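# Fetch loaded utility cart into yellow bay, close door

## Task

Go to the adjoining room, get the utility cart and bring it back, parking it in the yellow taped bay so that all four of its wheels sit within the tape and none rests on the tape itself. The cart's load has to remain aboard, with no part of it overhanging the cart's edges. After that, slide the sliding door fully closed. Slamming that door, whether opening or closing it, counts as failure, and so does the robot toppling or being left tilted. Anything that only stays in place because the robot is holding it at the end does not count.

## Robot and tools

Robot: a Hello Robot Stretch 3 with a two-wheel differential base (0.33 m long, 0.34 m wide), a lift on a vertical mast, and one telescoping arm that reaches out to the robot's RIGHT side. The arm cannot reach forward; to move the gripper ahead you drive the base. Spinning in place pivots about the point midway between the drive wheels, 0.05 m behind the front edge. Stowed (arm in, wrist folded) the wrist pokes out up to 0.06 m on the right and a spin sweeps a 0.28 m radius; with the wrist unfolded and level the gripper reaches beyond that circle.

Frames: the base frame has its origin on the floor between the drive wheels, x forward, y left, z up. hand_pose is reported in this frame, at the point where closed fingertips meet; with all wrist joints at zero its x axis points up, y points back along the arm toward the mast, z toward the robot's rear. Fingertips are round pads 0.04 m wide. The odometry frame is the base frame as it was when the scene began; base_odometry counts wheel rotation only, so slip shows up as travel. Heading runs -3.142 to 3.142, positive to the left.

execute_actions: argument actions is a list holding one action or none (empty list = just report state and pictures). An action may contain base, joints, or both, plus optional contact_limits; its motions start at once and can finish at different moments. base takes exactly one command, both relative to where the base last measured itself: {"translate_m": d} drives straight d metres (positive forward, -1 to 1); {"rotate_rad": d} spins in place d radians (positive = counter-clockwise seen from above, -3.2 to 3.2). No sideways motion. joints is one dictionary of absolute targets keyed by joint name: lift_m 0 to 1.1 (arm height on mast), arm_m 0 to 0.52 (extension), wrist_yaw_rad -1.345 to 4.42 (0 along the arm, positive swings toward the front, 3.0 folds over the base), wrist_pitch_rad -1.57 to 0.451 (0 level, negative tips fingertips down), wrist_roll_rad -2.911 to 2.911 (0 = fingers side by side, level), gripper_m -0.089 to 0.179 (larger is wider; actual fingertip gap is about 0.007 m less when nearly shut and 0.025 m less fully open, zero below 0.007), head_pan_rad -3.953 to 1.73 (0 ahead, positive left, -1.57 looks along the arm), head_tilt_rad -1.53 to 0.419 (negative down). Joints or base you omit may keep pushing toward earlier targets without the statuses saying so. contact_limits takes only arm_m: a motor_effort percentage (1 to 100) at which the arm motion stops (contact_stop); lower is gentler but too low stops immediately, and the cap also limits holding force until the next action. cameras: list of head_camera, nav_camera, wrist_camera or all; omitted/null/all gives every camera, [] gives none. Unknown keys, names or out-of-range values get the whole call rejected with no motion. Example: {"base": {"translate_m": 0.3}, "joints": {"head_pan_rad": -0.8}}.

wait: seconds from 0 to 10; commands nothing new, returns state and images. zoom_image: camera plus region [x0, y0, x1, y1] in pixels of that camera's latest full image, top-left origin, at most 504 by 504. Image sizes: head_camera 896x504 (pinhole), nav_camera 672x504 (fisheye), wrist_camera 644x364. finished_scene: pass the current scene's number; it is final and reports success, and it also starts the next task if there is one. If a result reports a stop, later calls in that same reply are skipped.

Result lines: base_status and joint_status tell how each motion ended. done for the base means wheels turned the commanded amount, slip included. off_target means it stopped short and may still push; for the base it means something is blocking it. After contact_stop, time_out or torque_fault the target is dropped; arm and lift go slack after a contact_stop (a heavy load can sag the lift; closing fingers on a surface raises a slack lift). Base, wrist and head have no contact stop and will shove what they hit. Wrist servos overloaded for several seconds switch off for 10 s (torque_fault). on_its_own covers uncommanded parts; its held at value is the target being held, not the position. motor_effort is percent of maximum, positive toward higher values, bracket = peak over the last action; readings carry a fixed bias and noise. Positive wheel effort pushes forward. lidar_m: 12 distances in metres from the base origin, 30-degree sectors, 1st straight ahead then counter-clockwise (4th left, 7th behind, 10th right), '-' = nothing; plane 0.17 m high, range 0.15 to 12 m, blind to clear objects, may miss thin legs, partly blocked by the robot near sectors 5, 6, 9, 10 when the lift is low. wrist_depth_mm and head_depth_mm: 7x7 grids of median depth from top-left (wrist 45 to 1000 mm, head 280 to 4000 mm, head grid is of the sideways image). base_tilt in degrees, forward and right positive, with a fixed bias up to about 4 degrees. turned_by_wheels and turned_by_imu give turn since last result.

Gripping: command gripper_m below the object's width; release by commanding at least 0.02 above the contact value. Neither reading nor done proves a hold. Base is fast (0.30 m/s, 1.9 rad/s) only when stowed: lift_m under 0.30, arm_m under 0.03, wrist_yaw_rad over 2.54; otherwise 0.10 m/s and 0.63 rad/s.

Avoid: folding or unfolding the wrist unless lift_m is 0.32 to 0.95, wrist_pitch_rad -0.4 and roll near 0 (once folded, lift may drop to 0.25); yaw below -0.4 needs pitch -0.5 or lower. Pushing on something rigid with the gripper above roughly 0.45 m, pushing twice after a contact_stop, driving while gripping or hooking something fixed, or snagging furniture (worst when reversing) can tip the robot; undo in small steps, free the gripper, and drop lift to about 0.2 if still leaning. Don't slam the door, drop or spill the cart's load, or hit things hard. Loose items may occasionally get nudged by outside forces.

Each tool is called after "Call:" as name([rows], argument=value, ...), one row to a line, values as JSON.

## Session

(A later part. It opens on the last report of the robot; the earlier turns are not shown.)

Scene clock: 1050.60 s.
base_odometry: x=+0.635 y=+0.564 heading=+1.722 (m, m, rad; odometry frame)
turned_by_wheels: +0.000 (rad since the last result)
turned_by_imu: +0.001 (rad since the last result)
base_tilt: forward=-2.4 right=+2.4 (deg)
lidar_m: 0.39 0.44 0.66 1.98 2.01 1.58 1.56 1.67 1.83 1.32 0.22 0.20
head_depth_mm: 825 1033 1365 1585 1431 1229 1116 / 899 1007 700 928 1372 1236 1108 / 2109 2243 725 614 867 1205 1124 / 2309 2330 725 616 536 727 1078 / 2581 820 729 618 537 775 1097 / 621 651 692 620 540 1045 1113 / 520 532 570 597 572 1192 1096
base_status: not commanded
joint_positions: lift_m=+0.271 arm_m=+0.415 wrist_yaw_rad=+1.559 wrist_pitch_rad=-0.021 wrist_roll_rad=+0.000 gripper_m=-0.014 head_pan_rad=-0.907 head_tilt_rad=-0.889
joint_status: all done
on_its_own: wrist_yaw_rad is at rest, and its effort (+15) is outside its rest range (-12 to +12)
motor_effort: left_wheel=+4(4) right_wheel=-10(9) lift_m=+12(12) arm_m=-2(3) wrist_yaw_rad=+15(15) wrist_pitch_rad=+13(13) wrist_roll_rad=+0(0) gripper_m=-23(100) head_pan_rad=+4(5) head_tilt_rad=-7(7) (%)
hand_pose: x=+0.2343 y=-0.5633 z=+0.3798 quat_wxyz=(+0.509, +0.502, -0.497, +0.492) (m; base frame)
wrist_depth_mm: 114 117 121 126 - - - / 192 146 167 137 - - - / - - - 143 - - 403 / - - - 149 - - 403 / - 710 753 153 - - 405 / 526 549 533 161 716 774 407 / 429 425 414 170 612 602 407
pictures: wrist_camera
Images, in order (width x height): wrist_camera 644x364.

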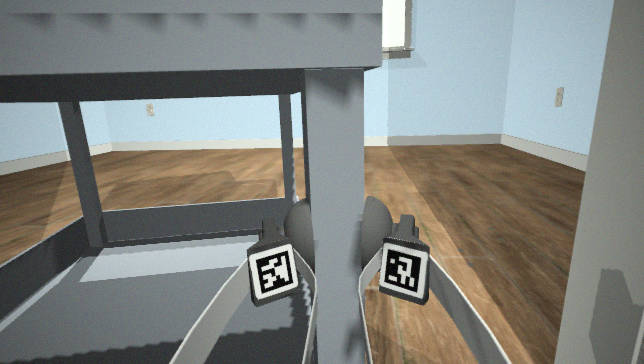

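Call:
execute_actions([
  {"joints":{"gripper_m":0.09,"wrist_yaw_rad":1.57}},
], cameras=[])

Call:
execute_actions([
  {"base":{"translate_m":0.028}},
], cameras=[])

Call:
execute_actions([
  {"joints":{"gripper_m":-0.015}},
], cameras=["wrist_camera"])

Call:
execute_actions([
  {"base":{"translate_m":-0.2}},
])

Scene clock: 1054.77 s.
base_odometry: x=+0.635 y=+0.564 heading=+1.722 (m, m, rad; odometry frame)
turned_by_wheels: +0.000 (rad since the last result)
turned_by_imu: +0.000 (rad since the last result)
base_tilt: forward=-2.4 right=+2.4 (deg)
lidar_m: 0.39 0.44 0.66 1.97 2.00 1.58 1.56 1.67 1.82 1.32 0.22 0.20
head_depth_mm: 825 1032 1380 1597 1431 1233 1120 / 898 1006 700 940 1365 1242 1108 / 2104 2251 723 613 874 1196 1128 / 2309 2310 727 616 536 726 1077 / 2580 818 728 619 537 776 1099 / 620 653 692 622 538 1046 1114 / 521 532 570 596 572 1192 1085
base_status: not commanded
joint_positions: lift_m=+0.271 arm_m=+0.415 wrist_yaw_rad=+1.568 wrist_pitch_rad=-0.021 wrist_roll_rad=+0.000 gripper_m=+0.090 head_pan_rad=-0.907 head_tilt_rad=-0.889
joint_status: all done
motor_effort: left_wheel=+2(4) right_wheel=-3(10) lift_m=+11(11) arm_m=-3(2) wrist_yaw_rad=+3(12) wrist_pitch_rad=+13(13) wrist_roll_rad=+0(0) gripper_m=+0(93) head_pan_rad=+5(4) head_tilt_rad=-7(7) (%)
hand_pose: x=+0.2343 y=-0.5610 z=+0.3798 quat_wxyz=(+0.506, +0.504, -0.495, +0.494) (m; base frame)
wrist_depth_mm: 115 117 122 126 - - - / 190 145 166 137 - - - / - - - 145 - - - / - - - 150 - - 410 / - 705 731 157 - - 407 / 525 549 500 164 755 755 407 / 427 422 420 172 601 602 408
pictures: none
No camera images: the call's "cameras" was empty. Leave "cameras" out to get every camera's image.

Scene clock: 1056.43 s.
base_odometry: x=+0.630 y=+0.592 heading=+1.722 (m, m, rad; odometry frame)
turned_by_wheels: +0.000 (rad since the last result)
turned_by_imu: +0.000 (rad since the last result)
base_tilt: forward=-2.4 right=+2.4 (deg)
lidar_m: 0.38 0.41 0.62 1.98 2.05 1.60 1.58 1.70 1.82 1.25 0.18 0.19
head_depth_mm: 817 966 1238 1572 1433 1235 1116 / 1847 1031 696 642 1327 1232 1112 / 2086 2242 722 614 556 1118 1125 / 2323 2312 725 615 535 498 1062 / 2550 813 730 619 536 762 1099 / 565 597 650 621 540 828 1115 / 498 488 522 581 562 1193 1078
base_status: done
joint_positions: lift_m=+0.271 arm_m=+0.415 wrist_yaw_rad=+1.568 wrist_pitch_rad=-0.021 wrist_roll_rad=+0.000 gripper_m=+0.090 head_pan_rad=-0.907 head_tilt_rad=-0.889
joint_status: not commanded
motor_effort: left_wheel=+2(5) right_wheel=-2(4) lift_m=+12(11) arm_m=-2(2) wrist_yaw_rad=+3(3) wrist_pitch_rad=+13(13) wrist_roll_rad=+0(0) gripper_m=+0(0) head_pan_rad=+4(4) head_tilt_rad=-6(6) (%)
hand_pose: x=+0.2343 y=-0.5610 z=+0.3798 quat_wxyz=(+0.506, +0.504, -0.495, +0.494) (m; base frame)
wrist_depth_mm: 92 94 97 100 - - - / 194 146 165 111 - - - / - - - 116 - - - / - - - 121 - - - / - 701 727 126 - - 896 / 520 550 494 132 739 784 417 / 427 418 419 138 606 602 408
pictures: none
No camera images: the call's "cameras" was empty. Leave "cameras" out to get every camera's image.

Scene clock: 1057.97 s.
base_odometry: x=+0.630 y=+0.592 heading=+1.722 (m, m, rad; odometry frame)
turned_by_wheels: +0.000 (rad since the last result)
turned_by_imu: +0.000 (rad since the last result)
base_tilt: forward=-2.4 right=+2.4 (deg)
lidar_m: 0.38 0.41 0.62 1.98 2.05 1.61 1.58 1.70 1.83 1.24 0.18 0.19
head_depth_mm: 815 961 1228 1562 1430 1224 1120 / 1851 1028 696 639 1322 1233 1108 / 2099 2238 724 614 556 1106 1125 / 2316 2339 725 618 536 499 1062 / 2546 815 730 620 538 764 1100 / 564 595 651 621 540 832 1115 / 498 487 522 581 562 1194 1075
base_status: not commanded
joint_positions: lift_m=+0.271 arm_m=+0.415 wrist_yaw_rad=+1.560 wrist_pitch_rad=-0.021 wrist_roll_rad=+0.000 gripper_m=-0.014 head_pan_rad=-0.907 head_tilt_rad=-0.889
joint_status: all done
on_its_own: wrist_yaw_rad is at rest, and its effort (+13) is outside its rest range (-12 to +12)
motor_effort: left_wheel=+2(2) right_wheel=-4(3) lift_m=+12(11) arm_m=-3(3) wrist_yaw_rad=+13(13) wrist_pitch_rad=+13(13) wrist_roll_rad=-1(0) gripper_m=-26(100) head_pan_rad=+4(5) head_tilt_rad=-7(7) (%)
hand_pose: x=+0.2343 y=-0.5631 z=+0.3798 quat_wxyz=(+0.508, +0.502, -0.497, +0.492) (m; base frame)
wrist_depth_mm: 91 93 97 100 - - - / 192 145 165 111 - - - / - - - 116 - - - / - - - 120 - - - / 677 692 723 124 - - 409 / 528 541 541 131 713 763 412 / 426 425 412 138 611 607 410
pictures: wrist_camera
Images, in order (width x height): wrist_camera 644x364.

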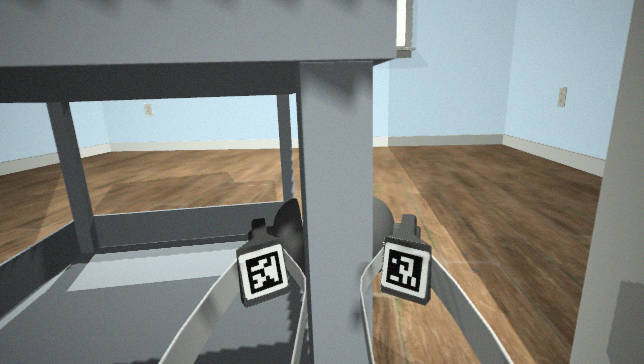

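Scene clock: 1061.07 s.
base_odometry: x=+0.661 y=+0.394 heading=+1.723 (m, m, rad; odometry frame)
turned_by_wheels: +0.001 (rad since the last result)
turned_by_imu: +0.002 (rad since the last result)
base_tilt: forward=-2.4 right=+2.4 (deg)
lidar_m: 0.39 0.63 0.93 2.00 1.78 1.41 1.39 1.49 1.81 1.78 0.28 0.22
head_depth_mm: 1133 1427 1752 1592 1441 1228 1129 / 992 1208 685 828 1341 1235 1109 / 945 1068 713 614 903 1195 1123 / 2304 2304 728 617 558 827 1098 / 2562 813 730 617 537 701 1083 / 571 632 693 621 539 817 1119 / 517 544 598 612 561 1219 1116
base_status: done
joint_positions: lift_m=+0.271 arm_m=+0.415 wrist_yaw_rad=+1.669 wrist_pitch_rad=-0.021 wrist_roll_rad=+0.000 gripper_m=-0.011 head_pan_rad=-0.907 head_tilt_rad=-0.889
joint_status: not commanded
on_its_own: wrist_yaw_rad is held at +1.642, not at your +1.570, by its stall guard, which is still easing
motor_effort: left_wheel=+10(16) right_wheel=-18(31) lift_m=+12(12) arm_m=+4(4) wrist_yaw_rad=-35(70) wrist_pitch_rad=+13(13) wrist_roll_rad=-1(1) gripper_m=-26(30) head_pan_rad=+5(5) head_tilt_rad=-6(7) (%)
hand_pose: x=+0.2331 y=-0.5346 z=+0.3797 quat_wxyz=(+0.481, +0.529, -0.469, +0.519) (m; base frame)
wrist_depth_mm: 111 108 104 100 - - 489 / 187 145 166 110 - - 487 / 666 - - 115 - - 480 / 654 - - 120 - - 480 / 648 702 760 124 - - 477 / 485 539 522 129 734 778 480 / 418 423 410 136 620 607 475
pictures: head_camera (sideways: a quarter turn clockwise sets it upright), nav_camera (sideways: a quarter turn counterclockwise sets it upright), wrist_camera
Images, in order (width x height): head_camera 896x504, nav_camera 672x504, wrist_camera 644x364.

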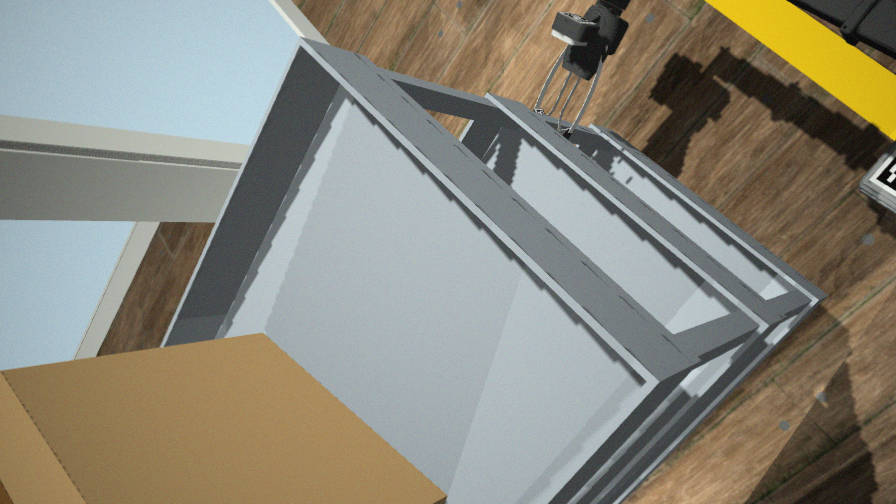

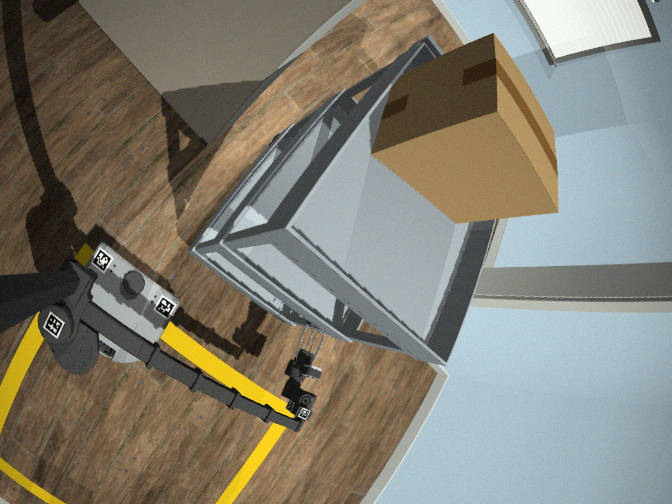

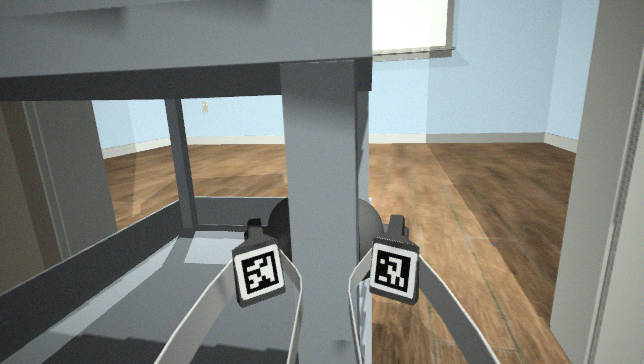

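Call:
execute_actions([
  {"base":{"translate_m":-0.2},"joints":{"wrist_yaw_rad":1.65,"head_pan_rad":-0.6,"head_tilt_rad":-0.8}},
])

Scene clock: 1067.37 s.
base_odometry: x=+0.691 y=+0.197 heading=+1.724 (m, m, rad; odometry frame)
turned_by_wheels: +0.001 (rad since the last result)
turned_by_imu: +0.002 (rad since the last result)
base_tilt: forward=-2.3 right=+2.4 (deg)
lidar_m: 0.41 0.84 1.25 2.01 1.53 1.21 1.19 1.28 1.78 1.75 0.34 0.28
head_depth_mm: 975 1120 759 662 875 1086 1125 / 2347 1130 787 664 603 1003 1130 / 630 653 757 666 577 842 1092 / 631 593 695 666 567 812 1054 / 640 544 630 668 567 699 1115 / 642 524 649 686 1424 1288 1134 / 2967 639 878 1762 1494 1293 1137
base_status: done
joint_positions: lift_m=+0.271 arm_m=+0.415 wrist_yaw_rad=+1.755 wrist_pitch_rad=-0.021 wrist_roll_rad=+0.000 gripper_m=-0.011 head_pan_rad=-0.607 head_tilt_rad=-0.803
joint_status: wrist_yaw_rad off_target (ended at +1.755, target +1.650); the others done
on_its_own: wrist_yaw_rad is held at +1.752, not at your +1.650, by its stall guard, which is not easing now
motor_effort: left_wheel=+8(16) right_wheel=-16(36) lift_m=+12(12) arm_m=+4(5) wrist_yaw_rad=-4(49) wrist_pitch_rad=+13(13) wrist_roll_rad=+0(1) gripper_m=-24(29) head_pan_rad=+4(31) head_tilt_rad=+2(13) (%)
hand_pose: x=+0.2300 y=-0.5129 z=+0.3797 quat_wxyz=(+0.458, +0.549, -0.446, +0.539) (m; base frame)
wrist_depth_mm: 142 128 113 102 208 - 587 / 155 144 165 112 487 - 559 / 909 853 - 118 - - 565 / 964 881 - 123 - - 582 / - 898 701 128 809 - 604 / 475 513 541 133 685 752 626 / 406 424 414 139 428 595 589
pictures: head_camera (sideways: a quarter turn clockwise sets it upright), nav_camera (sideways: a quarter turn counterclockwise sets it upright), wrist_camera
Images, in order (width x height): head_camera 896x504, nav_camera 672x504, wrist_camera 644x364.

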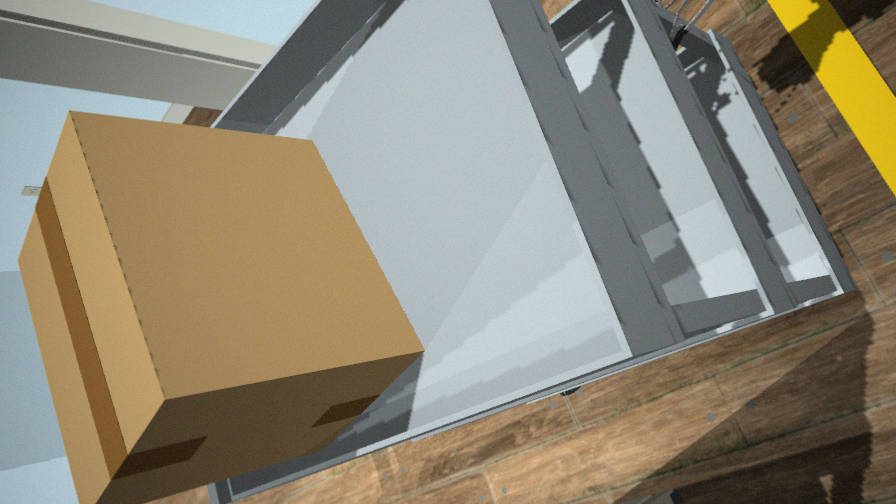

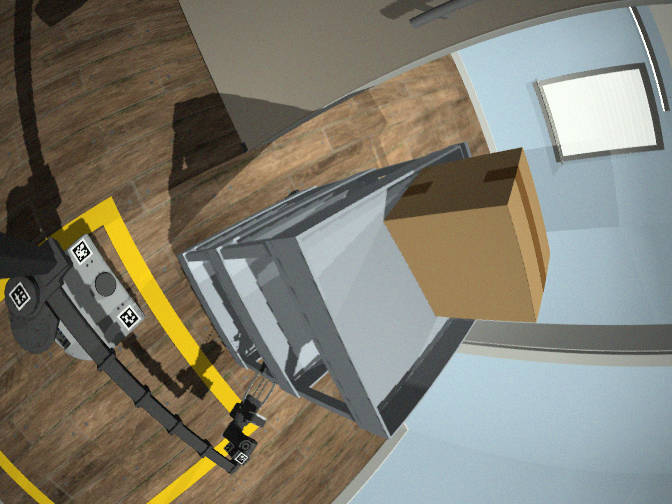

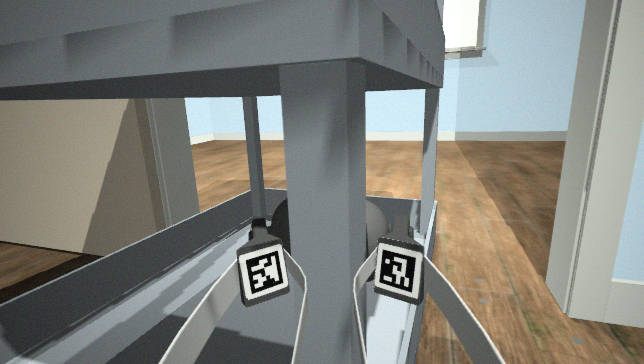

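Call:
execute_actions([
  {"base":{"translate_m":-0.1},"joints":{"wrist_yaw_rad":1.75,"head_pan_rad":-1.3,"head_tilt_rad":-1.0}},
])

Scene clock: 1077.63 s.
base_odometry: x=+0.707 y=+0.098 heading=+1.725 (m, m, rad; odometry frame)
turned_by_wheels: +0.001 (rad since the last result)
turned_by_imu: +0.002 (rad since the last result)
base_tilt: forward=-2.3 right=+2.4 (deg)
lidar_m: 0.39 0.95 1.41 2.03 1.40 1.11 1.09 1.17 1.75 1.75 0.36 0.31
head_depth_mm: 1576 1838 1694 1520 1334 1202 1097 / 1644 1881 1698 1515 1338 1222 - / 1739 1930 1699 1540 1336 1205 - / 1796 1998 1676 1463 1300 1215 1115 / 1758 1850 631 935 1152 1198 1101 / 1493 714 655 595 851 1072 1107 / 1282 733 660 548 838 793 1114
base_status: done
joint_positions: lift_m=+0.271 arm_m=+0.415 wrist_yaw_rad=+1.773 wrist_pitch_rad=-0.021 wrist_roll_rad=+0.001 gripper_m=-0.011 head_pan_rad=-1.293 head_tilt_rad=-0.987
joint_status: wrist_yaw_rad off_target (ended at +1.773, target +1.750); the others done
on_its_own: right_wheel is at rest, and its effort (-19) is outside its rest range (-18 to +18); wrist_yaw_rad is at rest, and its effort (-30) is outside its rest range (-12 to +12)
motor_effort: left_wheel=+10(13) right_wheel=-19(34) lift_m=+12(12) arm_m=+4(4) wrist_yaw_rad=-30(28) wrist_pitch_rad=+13(13) wrist_roll_rad=-1(1) gripper_m=-26(27) head_pan_rad=-4(49) head_tilt_rad=-7(30) (%)
hand_pose: x=+0.2291 y=-0.5083 z=+0.3797 quat_wxyz=(+0.453, +0.553, -0.441, +0.543) (m; base frame)
wrist_depth_mm: 160 138 117 103 179 - 594 / 181 154 163 115 273 - 629 / - 998 - 121 - - 649 / - - - 126 - - 652 / - - 673 130 699 - 703 / 460 513 534 137 466 762 702 / 411 425 413 143 410 601 586
pictures: head_camera (sideways: a quarter turn clockwise sets it upright), nav_camera (sideways: a quarter turn counterclockwise sets it upright), wrist_camera
Images, in order (width x height): head_camera 896x504, nav_camera 672x504, wrist_camera 644x364.

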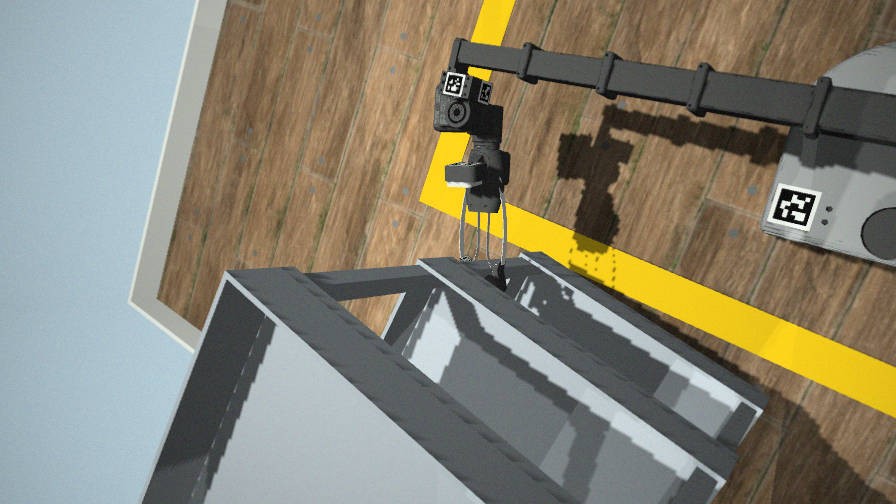

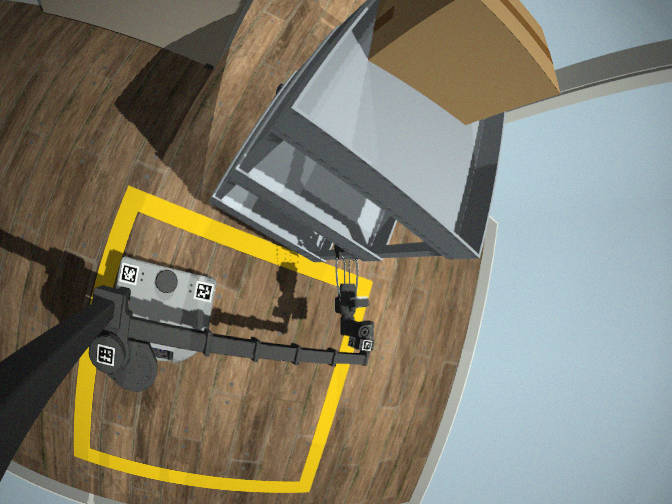

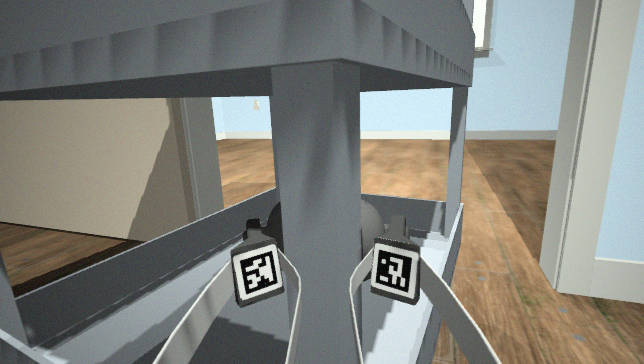

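Call:
execute_actions([
  {"joints":{"gripper_m":0.1}},
], cameras=[])

Call:
execute_actions([
  {"base":{"translate_m":-0.08}},
], cameras=[])

Call:
execute_actions([
  {"joints":{"arm_m":0.0,"wrist_yaw_rad":1.66,"head_pan_rad":-0.4,"head_tilt_rad":-0.9}},
], cameras=["head_camera","wrist_camera"])

Scene clock: 1090.27 s.
base_odometry: x=+0.707 y=+0.098 heading=+1.724 (m, m, rad; odometry frame)
turned_by_wheels: -0.001 (rad since the last result)
turned_by_imu: -0.001 (rad since the last result)
base_tilt: forward=-2.4 right=+2.4 (deg)
lidar_m: 0.31 0.95 1.41 2.02 1.40 1.11 1.09 1.17 1.74 1.74 0.36 0.31
head_depth_mm: 1583 1853 1703 1510 1324 1197 1095 / 1651 1879 1706 1526 1338 1221 - / 1736 1941 1710 1539 1338 1203 - / 1801 1978 1676 1444 1312 1203 1110 / 1763 1870 631 939 1151 1200 1102 / 1496 713 655 596 854 1075 1111 / 1281 732 656 547 840 794 1105
base_status: not commanded
joint_positions: lift_m=+0.271 arm_m=+0.415 wrist_yaw_rad=+1.792 wrist_pitch_rad=-0.021 wrist_roll_rad=+0.001 gripper_m=+0.100 head_pan_rad=-1.293 head_tilt_rad=-0.987
joint_status: all done
on_its_own: wrist_yaw_rad is held at +1.790, not at your +1.750, by its stall guard, which is not easing now
motor_effort: left_wheel=+2(9) right_wheel=-2(17) lift_m=+12(12) arm_m=+4(3) wrist_yaw_rad=-2(3) wrist_pitch_rad=+13(13) wrist_roll_rad=-1(1) gripper_m=+0(93) head_pan_rad=-4(4) head_tilt_rad=-7(7) (%)
hand_pose: x=+0.2281 y=-0.5036 z=+0.3797 quat_wxyz=(+0.448, +0.557, -0.436, +0.547) (m; base frame)
wrist_depth_mm: 169 143 120 106 168 - 614 / 190 160 164 116 246 - 618 / - 981 - 122 - - 641 / - - - 127 - - 657 / - - 740 132 720 - 676 / 445 500 516 138 508 756 680 / 409 417 413 145 404 594 592
pictures: none
No camera images: the call's "cameras" was empty. Leave "cameras" out to get every camera's image.

Scene clock: 1092.30 s.
base_odometry: x=+0.719 y=+0.019 heading=+1.724 (m, m, rad; odometry frame)
turned_by_wheels: +0.000 (rad since the last result)
turned_by_imu: +0.001 (rad since the last result)
base_tilt: forward=-2.4 right=+2.4 (deg)
lidar_m: 0.38 1.03 1.54 2.03 1.30 1.02 1.01 1.08 1.62 1.74 0.45 0.39
head_depth_mm: 1570 1826 1694 1506 1331 1201 1098 / 1648 1889 1722 1517 1329 1220 - / 1721 1915 1714 1528 1331 1210 - / 1791 1970 1718 1510 1341 1209 1116 / 1841 1979 1692 1060 1245 1209 1104 / 1622 1604 650 957 1140 1168 1104 / 1396 728 646 925 857 1076 1108
base_status: done
joint_positions: lift_m=+0.271 arm_m=+0.415 wrist_yaw_rad=+1.792 wrist_pitch_rad=-0.021 wrist_roll_rad=+0.001 gripper_m=+0.100 head_pan_rad=-1.293 head_tilt_rad=-0.987
joint_status: not commanded
on_its_own: wrist_yaw_rad is held at +1.790, not at your +1.750, by its stall guard, which is not easing now
motor_effort: left_wheel=+2(2) right_wheel=-2(6) lift_m=+12(12) arm_m=+4(4) wrist_yaw_rad=-2(2) wrist_pitch_rad=+13(13) wrist_roll_rad=+0(1) gripper_m=+0(0) head_pan_rad=-4(3) head_tilt_rad=-7(7) (%)
hand_pose: x=+0.2281 y=-0.5036 z=+0.3797 quat_wxyz=(+0.448, +0.557, -0.436, +0.547) (m; base frame)
wrist_depth_mm: 306 255 213 183 241 - 662 / 337 273 234 193 346 - 666 / - - - 896 - - 701 / - - - 913 818 - 730 / - - 725 632 656 - 760 / 749 516 523 472 498 726 730 / 616 362 412 392 411 603 593
pictures: none
No camera images: the call's "cameras" was empty. Leave "cameras" out to get every camera's image.

Scene clock: 1096.53 s.
base_odometry: x=+0.719 y=+0.019 heading=+1.724 (m, m, rad; odometry frame)
turned_by_wheels: +0.000 (rad since the last result)
turned_by_imu: +0.000 (rad since the last result)
base_tilt: forward=-2.3 right=+2.3 (deg)
lidar_m: 0.39 1.03 1.54 2.04 1.30 1.03 1.01 1.08 1.62 1.74 0.45 0.38
head_depth_mm: 656 785 706 614 927 1211 1103 / 626 740 711 646 911 1186 1112 / 596 705 711 605 914 1188 1125 / 571 668 711 607 896 1179 1111 / 664 793 733 652 1379 1242 1115 / 2903 2283 1902 1607 1408 1244 1115 / 2964 2291 1874 1415 1410 1242 1119
base_status: not commanded
joint_positions: lift_m=+0.271 arm_m=+0.002 wrist_yaw_rad=+1.661 wrist_pitch_rad=-0.021 wrist_roll_rad=+0.001 gripper_m=+0.100 head_pan_rad=-0.407 head_tilt_rad=-0.902
joint_status: all done
joint sent to its limit — the command would take arm_m past its lower limit, so that joint was sent only as far as its limit.
motor_effort: left_wheel=+2(2) right_wheel=-2(2) lift_m=+12(12) arm_m=-2(4) wrist_yaw_rad=-2(0) wrist_pitch_rad=+13(13) wrist_roll_rad=-1(1) gripper_m=-1(0) head_pan_rad=+4(53) head_tilt_rad=+2(14) (%)
hand_pose: x=+0.2333 y=-0.1241 z=+0.3797 quat_wxyz=(+0.483, +0.527, -0.471, +0.517) (m; base frame)
wrist_depth_mm: 975 922 848 269 244 225 208 / - 969 874 285 258 260 335 / - - 932 890 - - - / - - 982 910 - - - / - - - 549 661 742 629 / 811 826 775 496 505 502 503 / 649 642 626 348 324 394 394
pictures: head_camera (sideways: a quarter turn clockwise sets it upright), wrist_camera
Images, in order (width x height): head_camera 896x504, wrist_camera 644x364.

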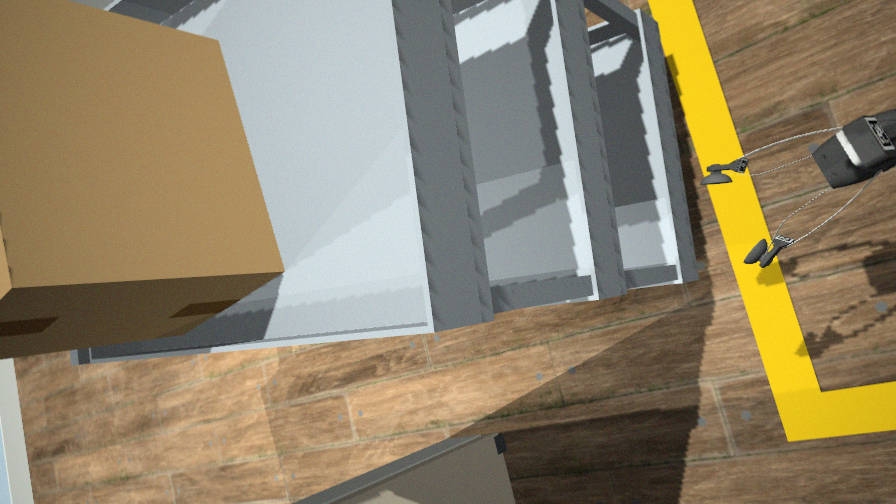

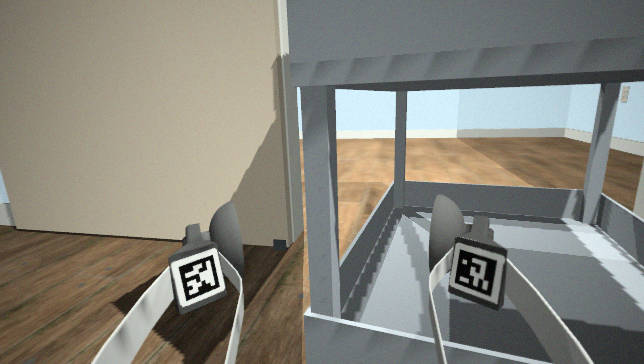

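Call:
execute_actions([
  {"base":{"translate_m":0.15},"joints":{"wrist_yaw_rad":1.75}},
], cameras=["wrist_camera"])

Scene clock: 1102.13 s.
base_odometry: x=+0.696 y=+0.167 heading=+1.724 (m, m, rad; odometry frame)
turned_by_wheels: +0.000 (rad since the last result)
turned_by_imu: +0.000 (rad since the last result)
base_tilt: forward=-2.4 right=+2.4 (deg)
lidar_m: 0.83 0.87 1.30 2.02 1.49 1.18 1.16 1.24 1.77 0.49 0.28 0.24
head_depth_mm: 501 581 673 603 546 816 1104 / 484 549 662 605 539 818 1111 / 471 519 631 607 539 804 1115 / 508 587 682 609 542 1012 1090 / 2683 2087 1835 1603 1395 1246 1111 / 2891 2281 1893 1614 1402 1240 1112 / 2945 2321 1899 1209 1362 1249 1115
base_status: done
joint_positions: lift_m=+0.271 arm_m=+0.002 wrist_yaw_rad=+1.748 wrist_pitch_rad=-0.021 wrist_roll_rad=+0.001 gripper_m=+0.100 head_pan_rad=-0.407 head_tilt_rad=-0.902
joint_status: all done
motor_effort: left_wheel=+2(5) right_wheel=-2(3) lift_m=+12(12) arm_m=-3(2) wrist_yaw_rad=+3(4) wrist_pitch_rad=+13(13) wrist_roll_rad=-1(0) gripper_m=+0(0) head_pan_rad=+5(4) head_tilt_rad=+1(1) (%)
hand_pose: x=+0.2303 y=-0.1021 z=+0.3797 quat_wxyz=(+0.460, +0.547, -0.448, +0.537) (m; base frame)
wrist_depth_mm: 877 821 732 134 119 107 98 / 951 855 777 146 212 262 335 / - 908 802 155 - - - / - 943 847 161 - - - / - - 880 168 - 657 602 / 820 839 776 177 494 503 500 / 647 634 630 184 388 398 397
pictures: wrist_camera
Images, in order (width x height): wrist_camera 644x364.

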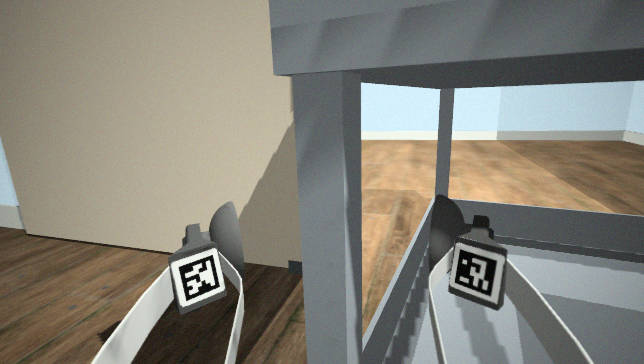

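Centered; go 0.035 further and grip.

Call:
execute_actions([
  {"base":{"translate_m":0.035}},
], cameras=[])

Call:
execute_actions([
  {"joints":{"gripper_m":-0.015}},
], cameras=["wrist_camera"])

Call:
execute_actions([
  {"base":{"translate_m":-0.2}},
])

Scene clock: 1106.00 s.
base_odometry: x=+0.691 y=+0.202 heading=+1.725 (m, m, rad; odometry frame)
turned_by_wheels: +0.000 (rad since the last result)
turned_by_imu: +0.000 (rad since the last result)
base_tilt: forward=-2.4 right=+2.4 (deg)
lidar_m: 0.79 0.84 1.24 2.01 1.54 1.21 1.20 1.28 1.78 0.42 0.24 0.21
head_depth_mm: 476 532 657 605 527 799 1088 / 465 501 617 607 528 778 1097 / 467 484 586 607 530 744 1068 / 510 589 681 610 562 1085 1089 / 2804 2148 1841 1604 1407 1244 1113 / 2912 2288 1907 1616 1385 1242 1115 / 2911 2303 1894 1170 1334 1246 1113
base_status: done
joint_positions: lift_m=+0.271 arm_m=+0.002 wrist_yaw_rad=+1.748 wrist_pitch_rad=-0.021 wrist_roll_rad=+0.001 gripper_m=+0.100 head_pan_rad=-0.407 head_tilt_rad=-0.902
joint_status: not commanded
motor_effort: left_wheel=+2(6) right_wheel=-2(3) lift_m=+12(12) arm_m=-3(2) wrist_yaw_rad=+3(3) wrist_pitch_rad=+13(13) wrist_roll_rad=-1(1) gripper_m=+0(0) head_pan_rad=+4(5) head_tilt_rad=+1(1) (%)
hand_pose: x=+0.2303 y=-0.1021 z=+0.3797 quat_wxyz=(+0.460, +0.547, -0.448, +0.537) (m; base frame)
wrist_depth_mm: 874 783 718 100 89 80 73 / 898 827 743 114 214 260 336 / 948 857 790 119 - - - / - 899 804 124 - - - / - 965 820 130 - 629 606 / 842 833 785 136 496 505 492 / 643 629 642 144 392 387 396
pictures: none
No camera images: the call's "cameras" was empty. Leave "cameras" out to get every camera's image.

Scene clock: 1107.63 s.
base_odometry: x=+0.691 y=+0.202 heading=+1.725 (m, m, rad; odometry frame)
turned_by_wheels: +0.000 (rad since the last result)
turned_by_imu: +0.000 (rad since the last result)
base_tilt: forward=-2.4 right=+2.4 (deg)
lidar_m: 0.79 0.84 1.25 2.01 1.53 1.21 1.19 1.28 1.78 0.42 0.24 0.21
head_depth_mm: 476 530 658 604 527 797 1083 / 465 501 618 605 528 781 1087 / 468 484 583 609 530 748 1068 / 509 589 681 611 561 1070 1095 / 2793 2144 1841 1608 1408 1241 1107 / 2929 2300 1902 1616 1382 1240 1116 / 2917 2345 1889 1165 1336 1238 1118
base_status: not commanded
joint_positions: lift_m=+0.271 arm_m=+0.002 wrist_yaw_rad=+1.764 wrist_pitch_rad=-0.021 wrist_roll_rad=+0.001 gripper_m=-0.014 head_pan_rad=-0.407 head_tilt_rad=-0.902
joint_status: all done
on_its_own: wrist_yaw_rad is at rest, and its effort (-18) is outside its rest range (-12 to +12)
motor_effort: left_wheel=+2(2) right_wheel=-6(6) lift_m=+12(12) arm_m=-1(3) wrist_yaw_rad=-18(18) wrist_pitch_rad=+13(13) wrist_roll_rad=-1(0) gripper_m=-27(100) head_pan_rad=+5(5) head_tilt_rad=+1(1) (%)
hand_pose: x=+0.2296 y=-0.0979 z=+0.3797 quat_wxyz=(+0.455, +0.551, -0.443, +0.541) (m; base frame)
wrist_depth_mm: 860 779 718 100 89 81 73 / 933 838 757 114 212 259 333 / 977 875 781 119 - - - / - 912 816 124 - - - / - 959 862 128 656 635 594 / 842 836 803 133 566 518 499 / 651 644 637 141 393 396 394
pictures: wrist_camera
Images, in order (width x height): wrist_camera 644x364.

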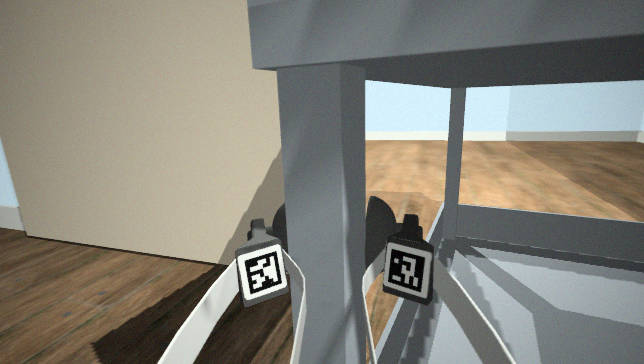

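Scene clock: 1110.73 s.
base_odometry: x=+0.721 y=+0.004 heading=+1.725 (m, m, rad; odometry frame)
turned_by_wheels: +0.000 (rad since the last result)
turned_by_imu: +0.001 (rad since the last result)
base_tilt: forward=-2.3 right=+2.4 (deg)
lidar_m: 0.99 1.05 1.56 2.04 1.28 1.01 1.00 1.07 1.60 0.45 0.25 0.22
head_depth_mm: 479 533 657 604 527 803 1096 / 465 505 621 605 527 804 1092 / 486 522 625 608 529 708 1075 / 569 675 713 873 1197 1218 1102 / 2884 2218 1895 1598 1405 1246 1116 / 2927 2300 1882 1615 1405 1240 1116 / 2906 2305 1906 1438 1413 1249 1118
base_status: done
joint_positions: lift_m=+0.271 arm_m=+0.002 wrist_yaw_rad=+1.661 wrist_pitch_rad=-0.021 wrist_roll_rad=+0.001 gripper_m=-0.007 head_pan_rad=-0.407 head_tilt_rad=-0.902
joint_status: not commanded
on_its_own: wrist_yaw_rad is held at +1.683, not at your +1.750, by its stall guard, which is still easing; gripper_m is held at -0.008, not at your -0.015, by its stall guard, which is not easing now
motor_effort: left_wheel=+0(4) right_wheel=-5(17) lift_m=+12(12) arm_m=-1(1) wrist_yaw_rad=+28(64) wrist_pitch_rad=+13(13) wrist_roll_rad=-1(1) gripper_m=-27(29) head_pan_rad=+4(4) head_tilt_rad=+1(1) (%)
hand_pose: x=+0.2333 y=-0.1239 z=+0.3798 quat_wxyz=(+0.482, +0.527, -0.471, +0.517) (m; base frame)
wrist_depth_mm: - 926 869 103 94 86 80 / - 938 889 113 209 255 321 / - - 911 118 - - - / - - 977 123 - - - / - - - 127 692 656 598 / 816 810 809 133 458 513 500 / 642 624 613 139 394 400 392
pictures: head_camera (sideways: a quarter turn clockwise sets it upright), nav_camera (sideways: a quarter turn counterclockwise sets it upright), wrist_camera
Images, in order (width x height): head_camera 896x504, nav_camera 672x504, wrist_camera 644x364.

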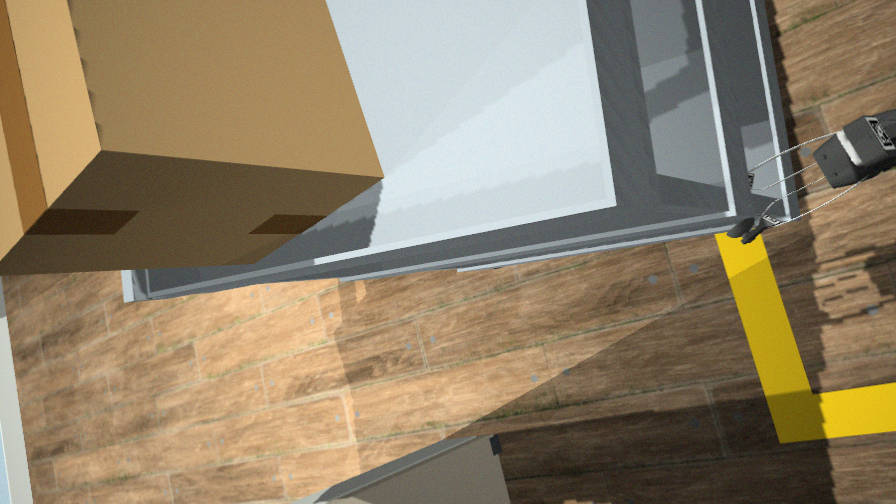

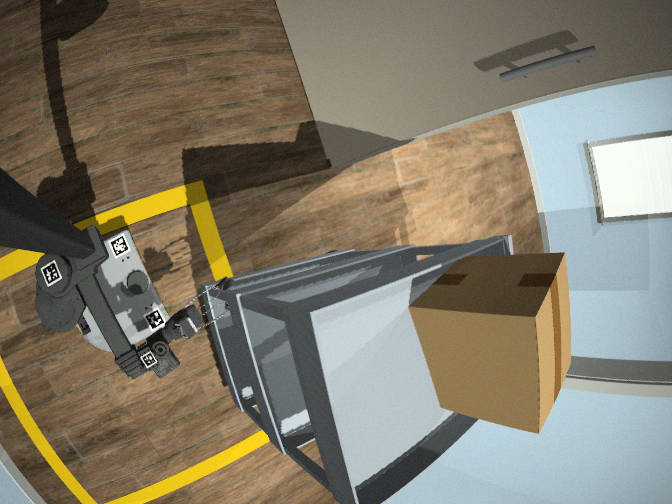

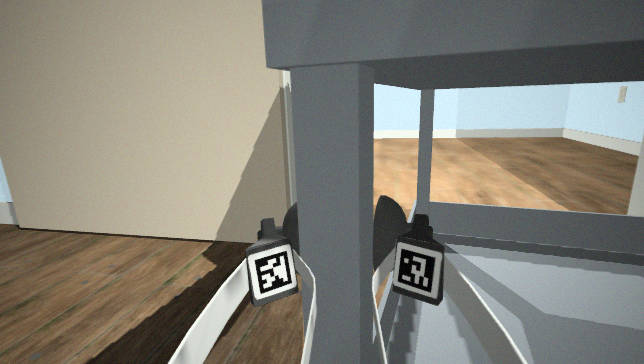

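Call:
execute_actions([
  {"base":{"translate_m":-0.3},"joints":{"wrist_yaw_rad":1.66}},
])

Scene clock: 1120.30 s.
base_odometry: x=+0.767 y=-0.292 heading=+1.725 (m, m, rad; odometry frame)
turned_by_wheels: +0.000 (rad since the last result)
turned_by_imu: +0.002 (rad since the last result)
base_tilt: forward=-2.4 right=+2.3 (deg)
lidar_m: 1.30 1.37 2.10 1.94 0.90 0.71 0.70 0.75 1.12 0.45 0.26 0.24
head_depth_mm: 476 529 659 603 536 811 1111 / 481 516 616 605 530 807 1105 / 533 609 678 604 561 747 1092 / 2734 840 1061 1535 1377 1238 1112 / 2876 2245 1884 1610 1401 1240 1114 / 2895 2285 1891 1620 1406 1243 1117 / 2932 2287 1858 1616 1407 1244 1118
base_status: done
joint_positions: lift_m=+0.270 arm_m=+0.002 wrist_yaw_rad=+1.508 wrist_pitch_rad=-0.021 wrist_roll_rad=+0.001 gripper_m=-0.007 head_pan_rad=-0.407 head_tilt_rad=-0.901
joint_status: wrist_yaw_rad off_target (ended at +1.508, target +1.660)
on_its_own: wrist_yaw_rad is held at +1.530, not at your +1.660, by its stall guard, which is still easing; gripper_m is held at -0.008, not at your -0.015, by its stall guard, which is not easing now
motor_effort: left_wheel=-1(4) right_wheel=-4(15) lift_m=+12(12) arm_m=-2(2) wrist_yaw_rad=+29(66) wrist_pitch_rad=+13(13) wrist_roll_rad=-1(0) gripper_m=-27(30) head_pan_rad=+3(4) head_tilt_rad=+1(1) (%)
hand_pose: x=+0.2338 y=-0.1630 z=+0.3798 quat_wxyz=(+0.521, +0.490, -0.510, +0.479) (m; base frame)
wrist_depth_mm: - - - 104 98 93 88 / - - - 113 207 251 316 / - - - 118 - - - / - - - 123 - - - / - - - 126 718 676 629 / 834 823 822 132 470 500 501 / 644 636 624 140 405 396 393
pictures: head_camera (sideways: a quarter turn clockwise sets it upright), nav_camera (sideways: a quarter turn counterclockwise sets it upright), wrist_camera
Images, in order (width x height): head_camera 896x504, nav_camera 672x504, wrist_camera 644x364.

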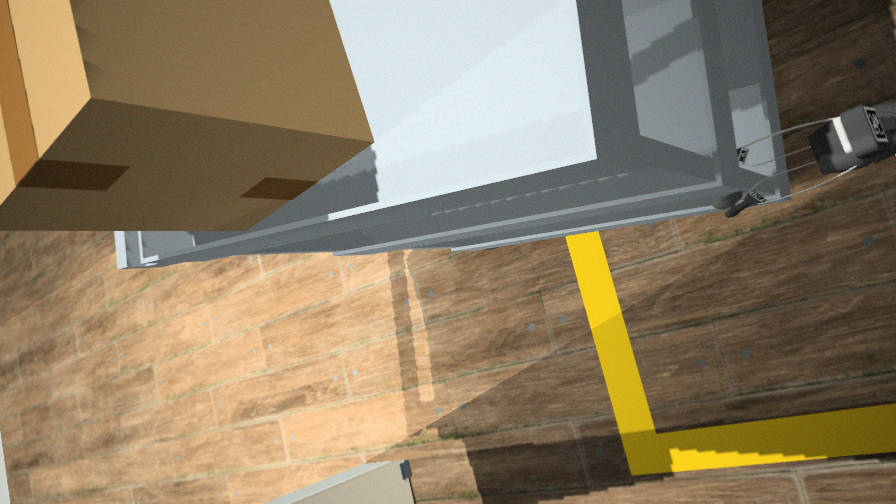

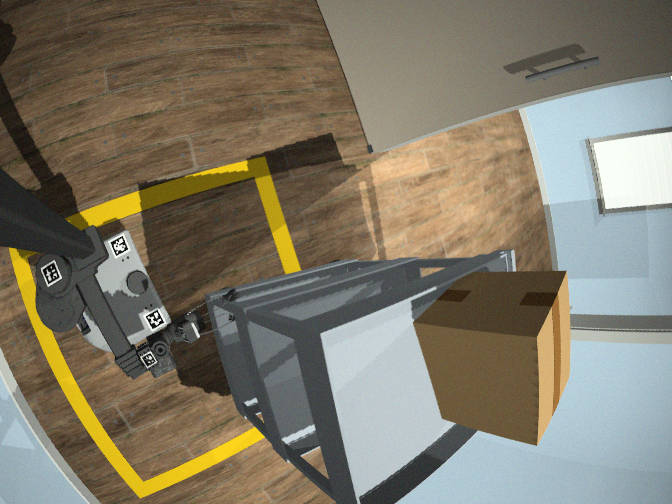

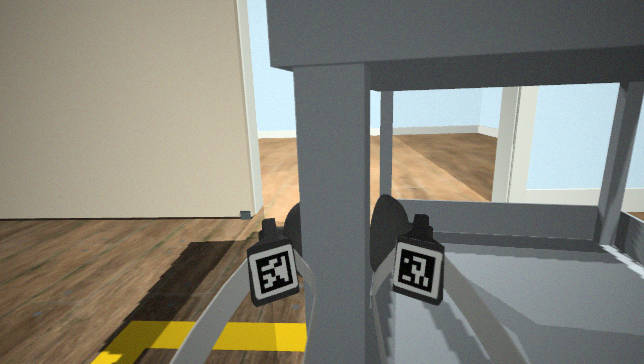

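Call:
execute_actions([
  {"base":{"translate_m":-0.33},"joints":{"wrist_yaw_rad":1.52,"head_pan_rad":-0.9,"head_tilt_rad":-1.0}},
])

Scene clock: 1156.13 s.
base_odometry: x=+0.818 y=-0.618 heading=+1.725 (m, m, rad; odometry frame)
turned_by_wheels: +0.000 (rad since the last result)
turned_by_imu: +0.002 (rad since the last result)
base_tilt: forward=-2.3 right=+2.4 (deg)
lidar_m: 1.62 1.72 2.13 1.03 0.48 0.38 0.37 0.40 0.60 0.46 0.27 0.26
head_depth_mm: 1723 713 643 929 1306 1202 1106 / 1809 748 644 898 1182 1207 - / 690 735 650 576 869 1223 - / 592 701 650 571 740 1173 1110 / 526 611 653 584 1095 1207 1098 / 475 566 653 993 1348 1212 1104 / 504 642 1025 1513 1349 1213 1109
base_status: done
joint_positions: lift_m=+0.270 arm_m=+0.002 wrist_yaw_rad=+1.341 wrist_pitch_rad=-0.021 wrist_roll_rad=+0.000 gripper_m=-0.007 head_pan_rad=-0.893 head_tilt_rad=-0.988
joint_status: wrist_yaw_rad off_target (ended at +1.341, target +1.520); the others done
on_its_own: wrist_yaw_rad is held at +1.345, not at your +1.520, by its stall guard, which is not easing now; gripper_m is held at -0.008, not at your -0.015, by its stall guard, which is not easing now
motor_effort: left_wheel=+1(3) right_wheel=-4(15) lift_m=+12(12) arm_m=-3(3) wrist_yaw_rad=+5(57) wrist_pitch_rad=+13(13) wrist_roll_rad=+0(0) gripper_m=-24(29) head_pan_rad=-4(39) head_tilt_rad=-7(19) (%)
hand_pose: x=+0.2276 y=-0.2054 z=+0.3798 quat_wxyz=(+0.559, +0.445, -0.549, +0.433) (m; base frame)
wrist_depth_mm: - - - 104 102 101 100 / - - - 114 208 252 321 / - - - 118 - - - / - - - 124 - - - / - - - 127 747 680 629 / 836 817 820 134 479 507 491 / 652 642 630 141 402 400 395
pictures: head_camera (sideways: a quarter turn clockwise sets it upright), nav_camera (sideways: a quarter turn counterclockwise sets it upright), wrist_camera
Images, in order (width x height): head_camera 896x504, nav_camera 672x504, wrist_camera 644x364.

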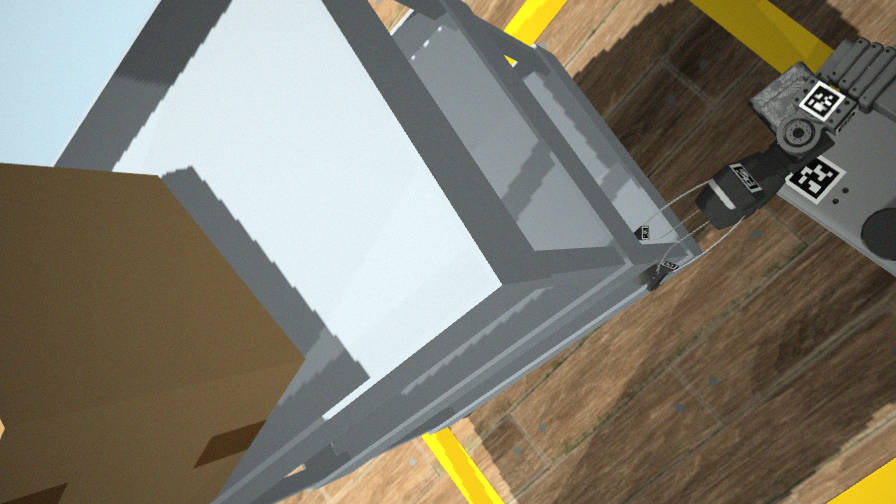

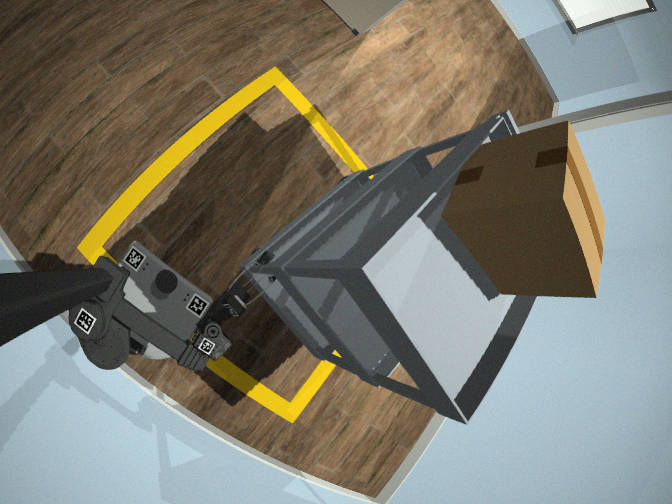

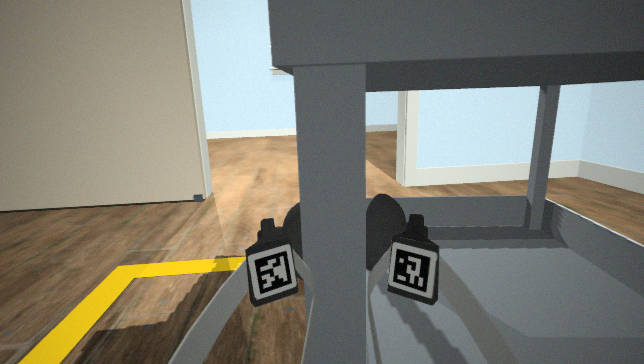

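Call:
execute_actions([
  {"joints":{"gripper_m":0.1}},
], cameras=[])

Call:
execute_actions([
  {"base":{"translate_m":-0.05}},
], cameras=["wrist_camera"])

Scene clock: 1174.53 s.
base_odometry: x=+0.818 y=-0.618 heading=+1.725 (m, m, rad; odometry frame)
turned_by_wheels: +0.000 (rad since the last result)
turned_by_imu: +0.000 (rad since the last result)
base_tilt: forward=-2.3 right=+2.4 (deg)
lidar_m: 1.62 1.72 2.13 1.03 0.48 0.38 0.37 0.40 0.60 0.46 0.27 0.26
head_depth_mm: 1736 713 644 931 1311 1206 1098 / 1806 748 645 896 1175 1199 - / 689 736 646 577 875 1221 - / 591 701 651 570 731 1167 1120 / 526 611 651 582 1098 1208 1099 / 476 566 653 994 1352 1215 1104 / 505 642 1023 1521 1350 1221 1107
base_status: not commanded
joint_positions: lift_m=+0.270 arm_m=+0.002 wrist_yaw_rad=+1.343 wrist_pitch_rad=-0.021 wrist_roll_rad=+0.000 gripper_m=+0.100 head_pan_rad=-0.893 head_tilt_rad=-0.988
joint_status: all done
on_its_own: wrist_yaw_rad is held at +1.345, not at your +1.520, by its stall guard, which is not easing now
motor_effort: left_wheel=+1(1) right_wheel=-2(4) lift_m=+12(12) arm_m=-2(2) wrist_yaw_rad=+3(8) wrist_pitch_rad=+13(13) wrist_roll_rad=-1(1) gripper_m=+0(93) head_pan_rad=-5(3) head_tilt_rad=-7(7) (%)
hand_pose: x=+0.2277 y=-0.2048 z=+0.3798 quat_wxyz=(+0.558, +0.446, -0.549, +0.434) (m; base frame)
wrist_depth_mm: - - - 104 103 101 100 / - - - 114 207 252 320 / - - - 118 - - - / - - - 123 - - - / - - - 128 704 695 623 / 854 849 793 134 513 507 496 / 642 615 621 140 404 402 394
pictures: none
No camera images: the call's "cameras" was empty. Leave "cameras" out to get every camera's image.

Scene clock: 1176.23 s.
base_odometry: x=+0.826 y=-0.668 heading=+1.725 (m, m, rad; odometry frame)
turned_by_wheels: +0.000 (rad since the last result)
turned_by_imu: +0.000 (rad since the last result)
base_tilt: forward=-2.3 right=+2.4 (deg)
lidar_m: 1.67 1.77 2.13 0.88 0.41 0.33 0.32 0.35 0.52 0.56 0.32 0.30
head_depth_mm: 1716 702 682 1412 1339 1197 1107 / 1813 735 645 957 1279 1200 - / 821 751 648 915 1162 1227 - / 664 735 649 578 874 1191 1116 / 589 686 653 583 876 1209 1101 / 531 611 655 938 1330 1215 1105 / 507 646 982 1498 1351 1219 1110
base_status: done
joint_positions: lift_m=+0.270 arm_m=+0.002 wrist_yaw_rad=+1.343 wrist_pitch_rad=-0.021 wrist_roll_rad=+0.000 gripper_m=+0.100 head_pan_rad=-0.893 head_tilt_rad=-0.988
joint_status: not commanded
on_its_own: wrist_yaw_rad is held at +1.345, not at your +1.520, by its stall guard, which is not easing now
motor_effort: left_wheel=+1(4) right_wheel=-2(6) lift_m=+12(12) arm_m=-2(3) wrist_yaw_rad=+2(3) wrist_pitch_rad=+13(13) wrist_roll_rad=-1(1) gripper_m=-1(0) head_pan_rad=-4(4) head_tilt_rad=-7(7) (%)
hand_pose: x=+0.2277 y=-0.2048 z=+0.3798 quat_wxyz=(+0.558, +0.446, -0.549, +0.434) (m; base frame)
wrist_depth_mm: - - - 149 147 144 142 / - - - 161 210 251 317 / - - - 176 - - - / - - - 175 - - - / - - - 182 701 686 599 / 838 841 779 189 511 501 483 / 639 627 627 393 403 401 396
pictures: wrist_camera
Images, in order (width x height): wrist_camera 644x364.

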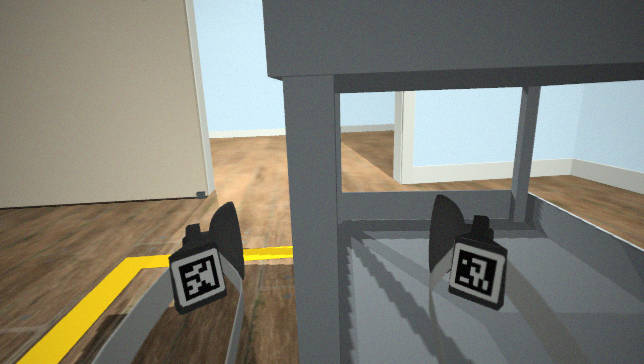

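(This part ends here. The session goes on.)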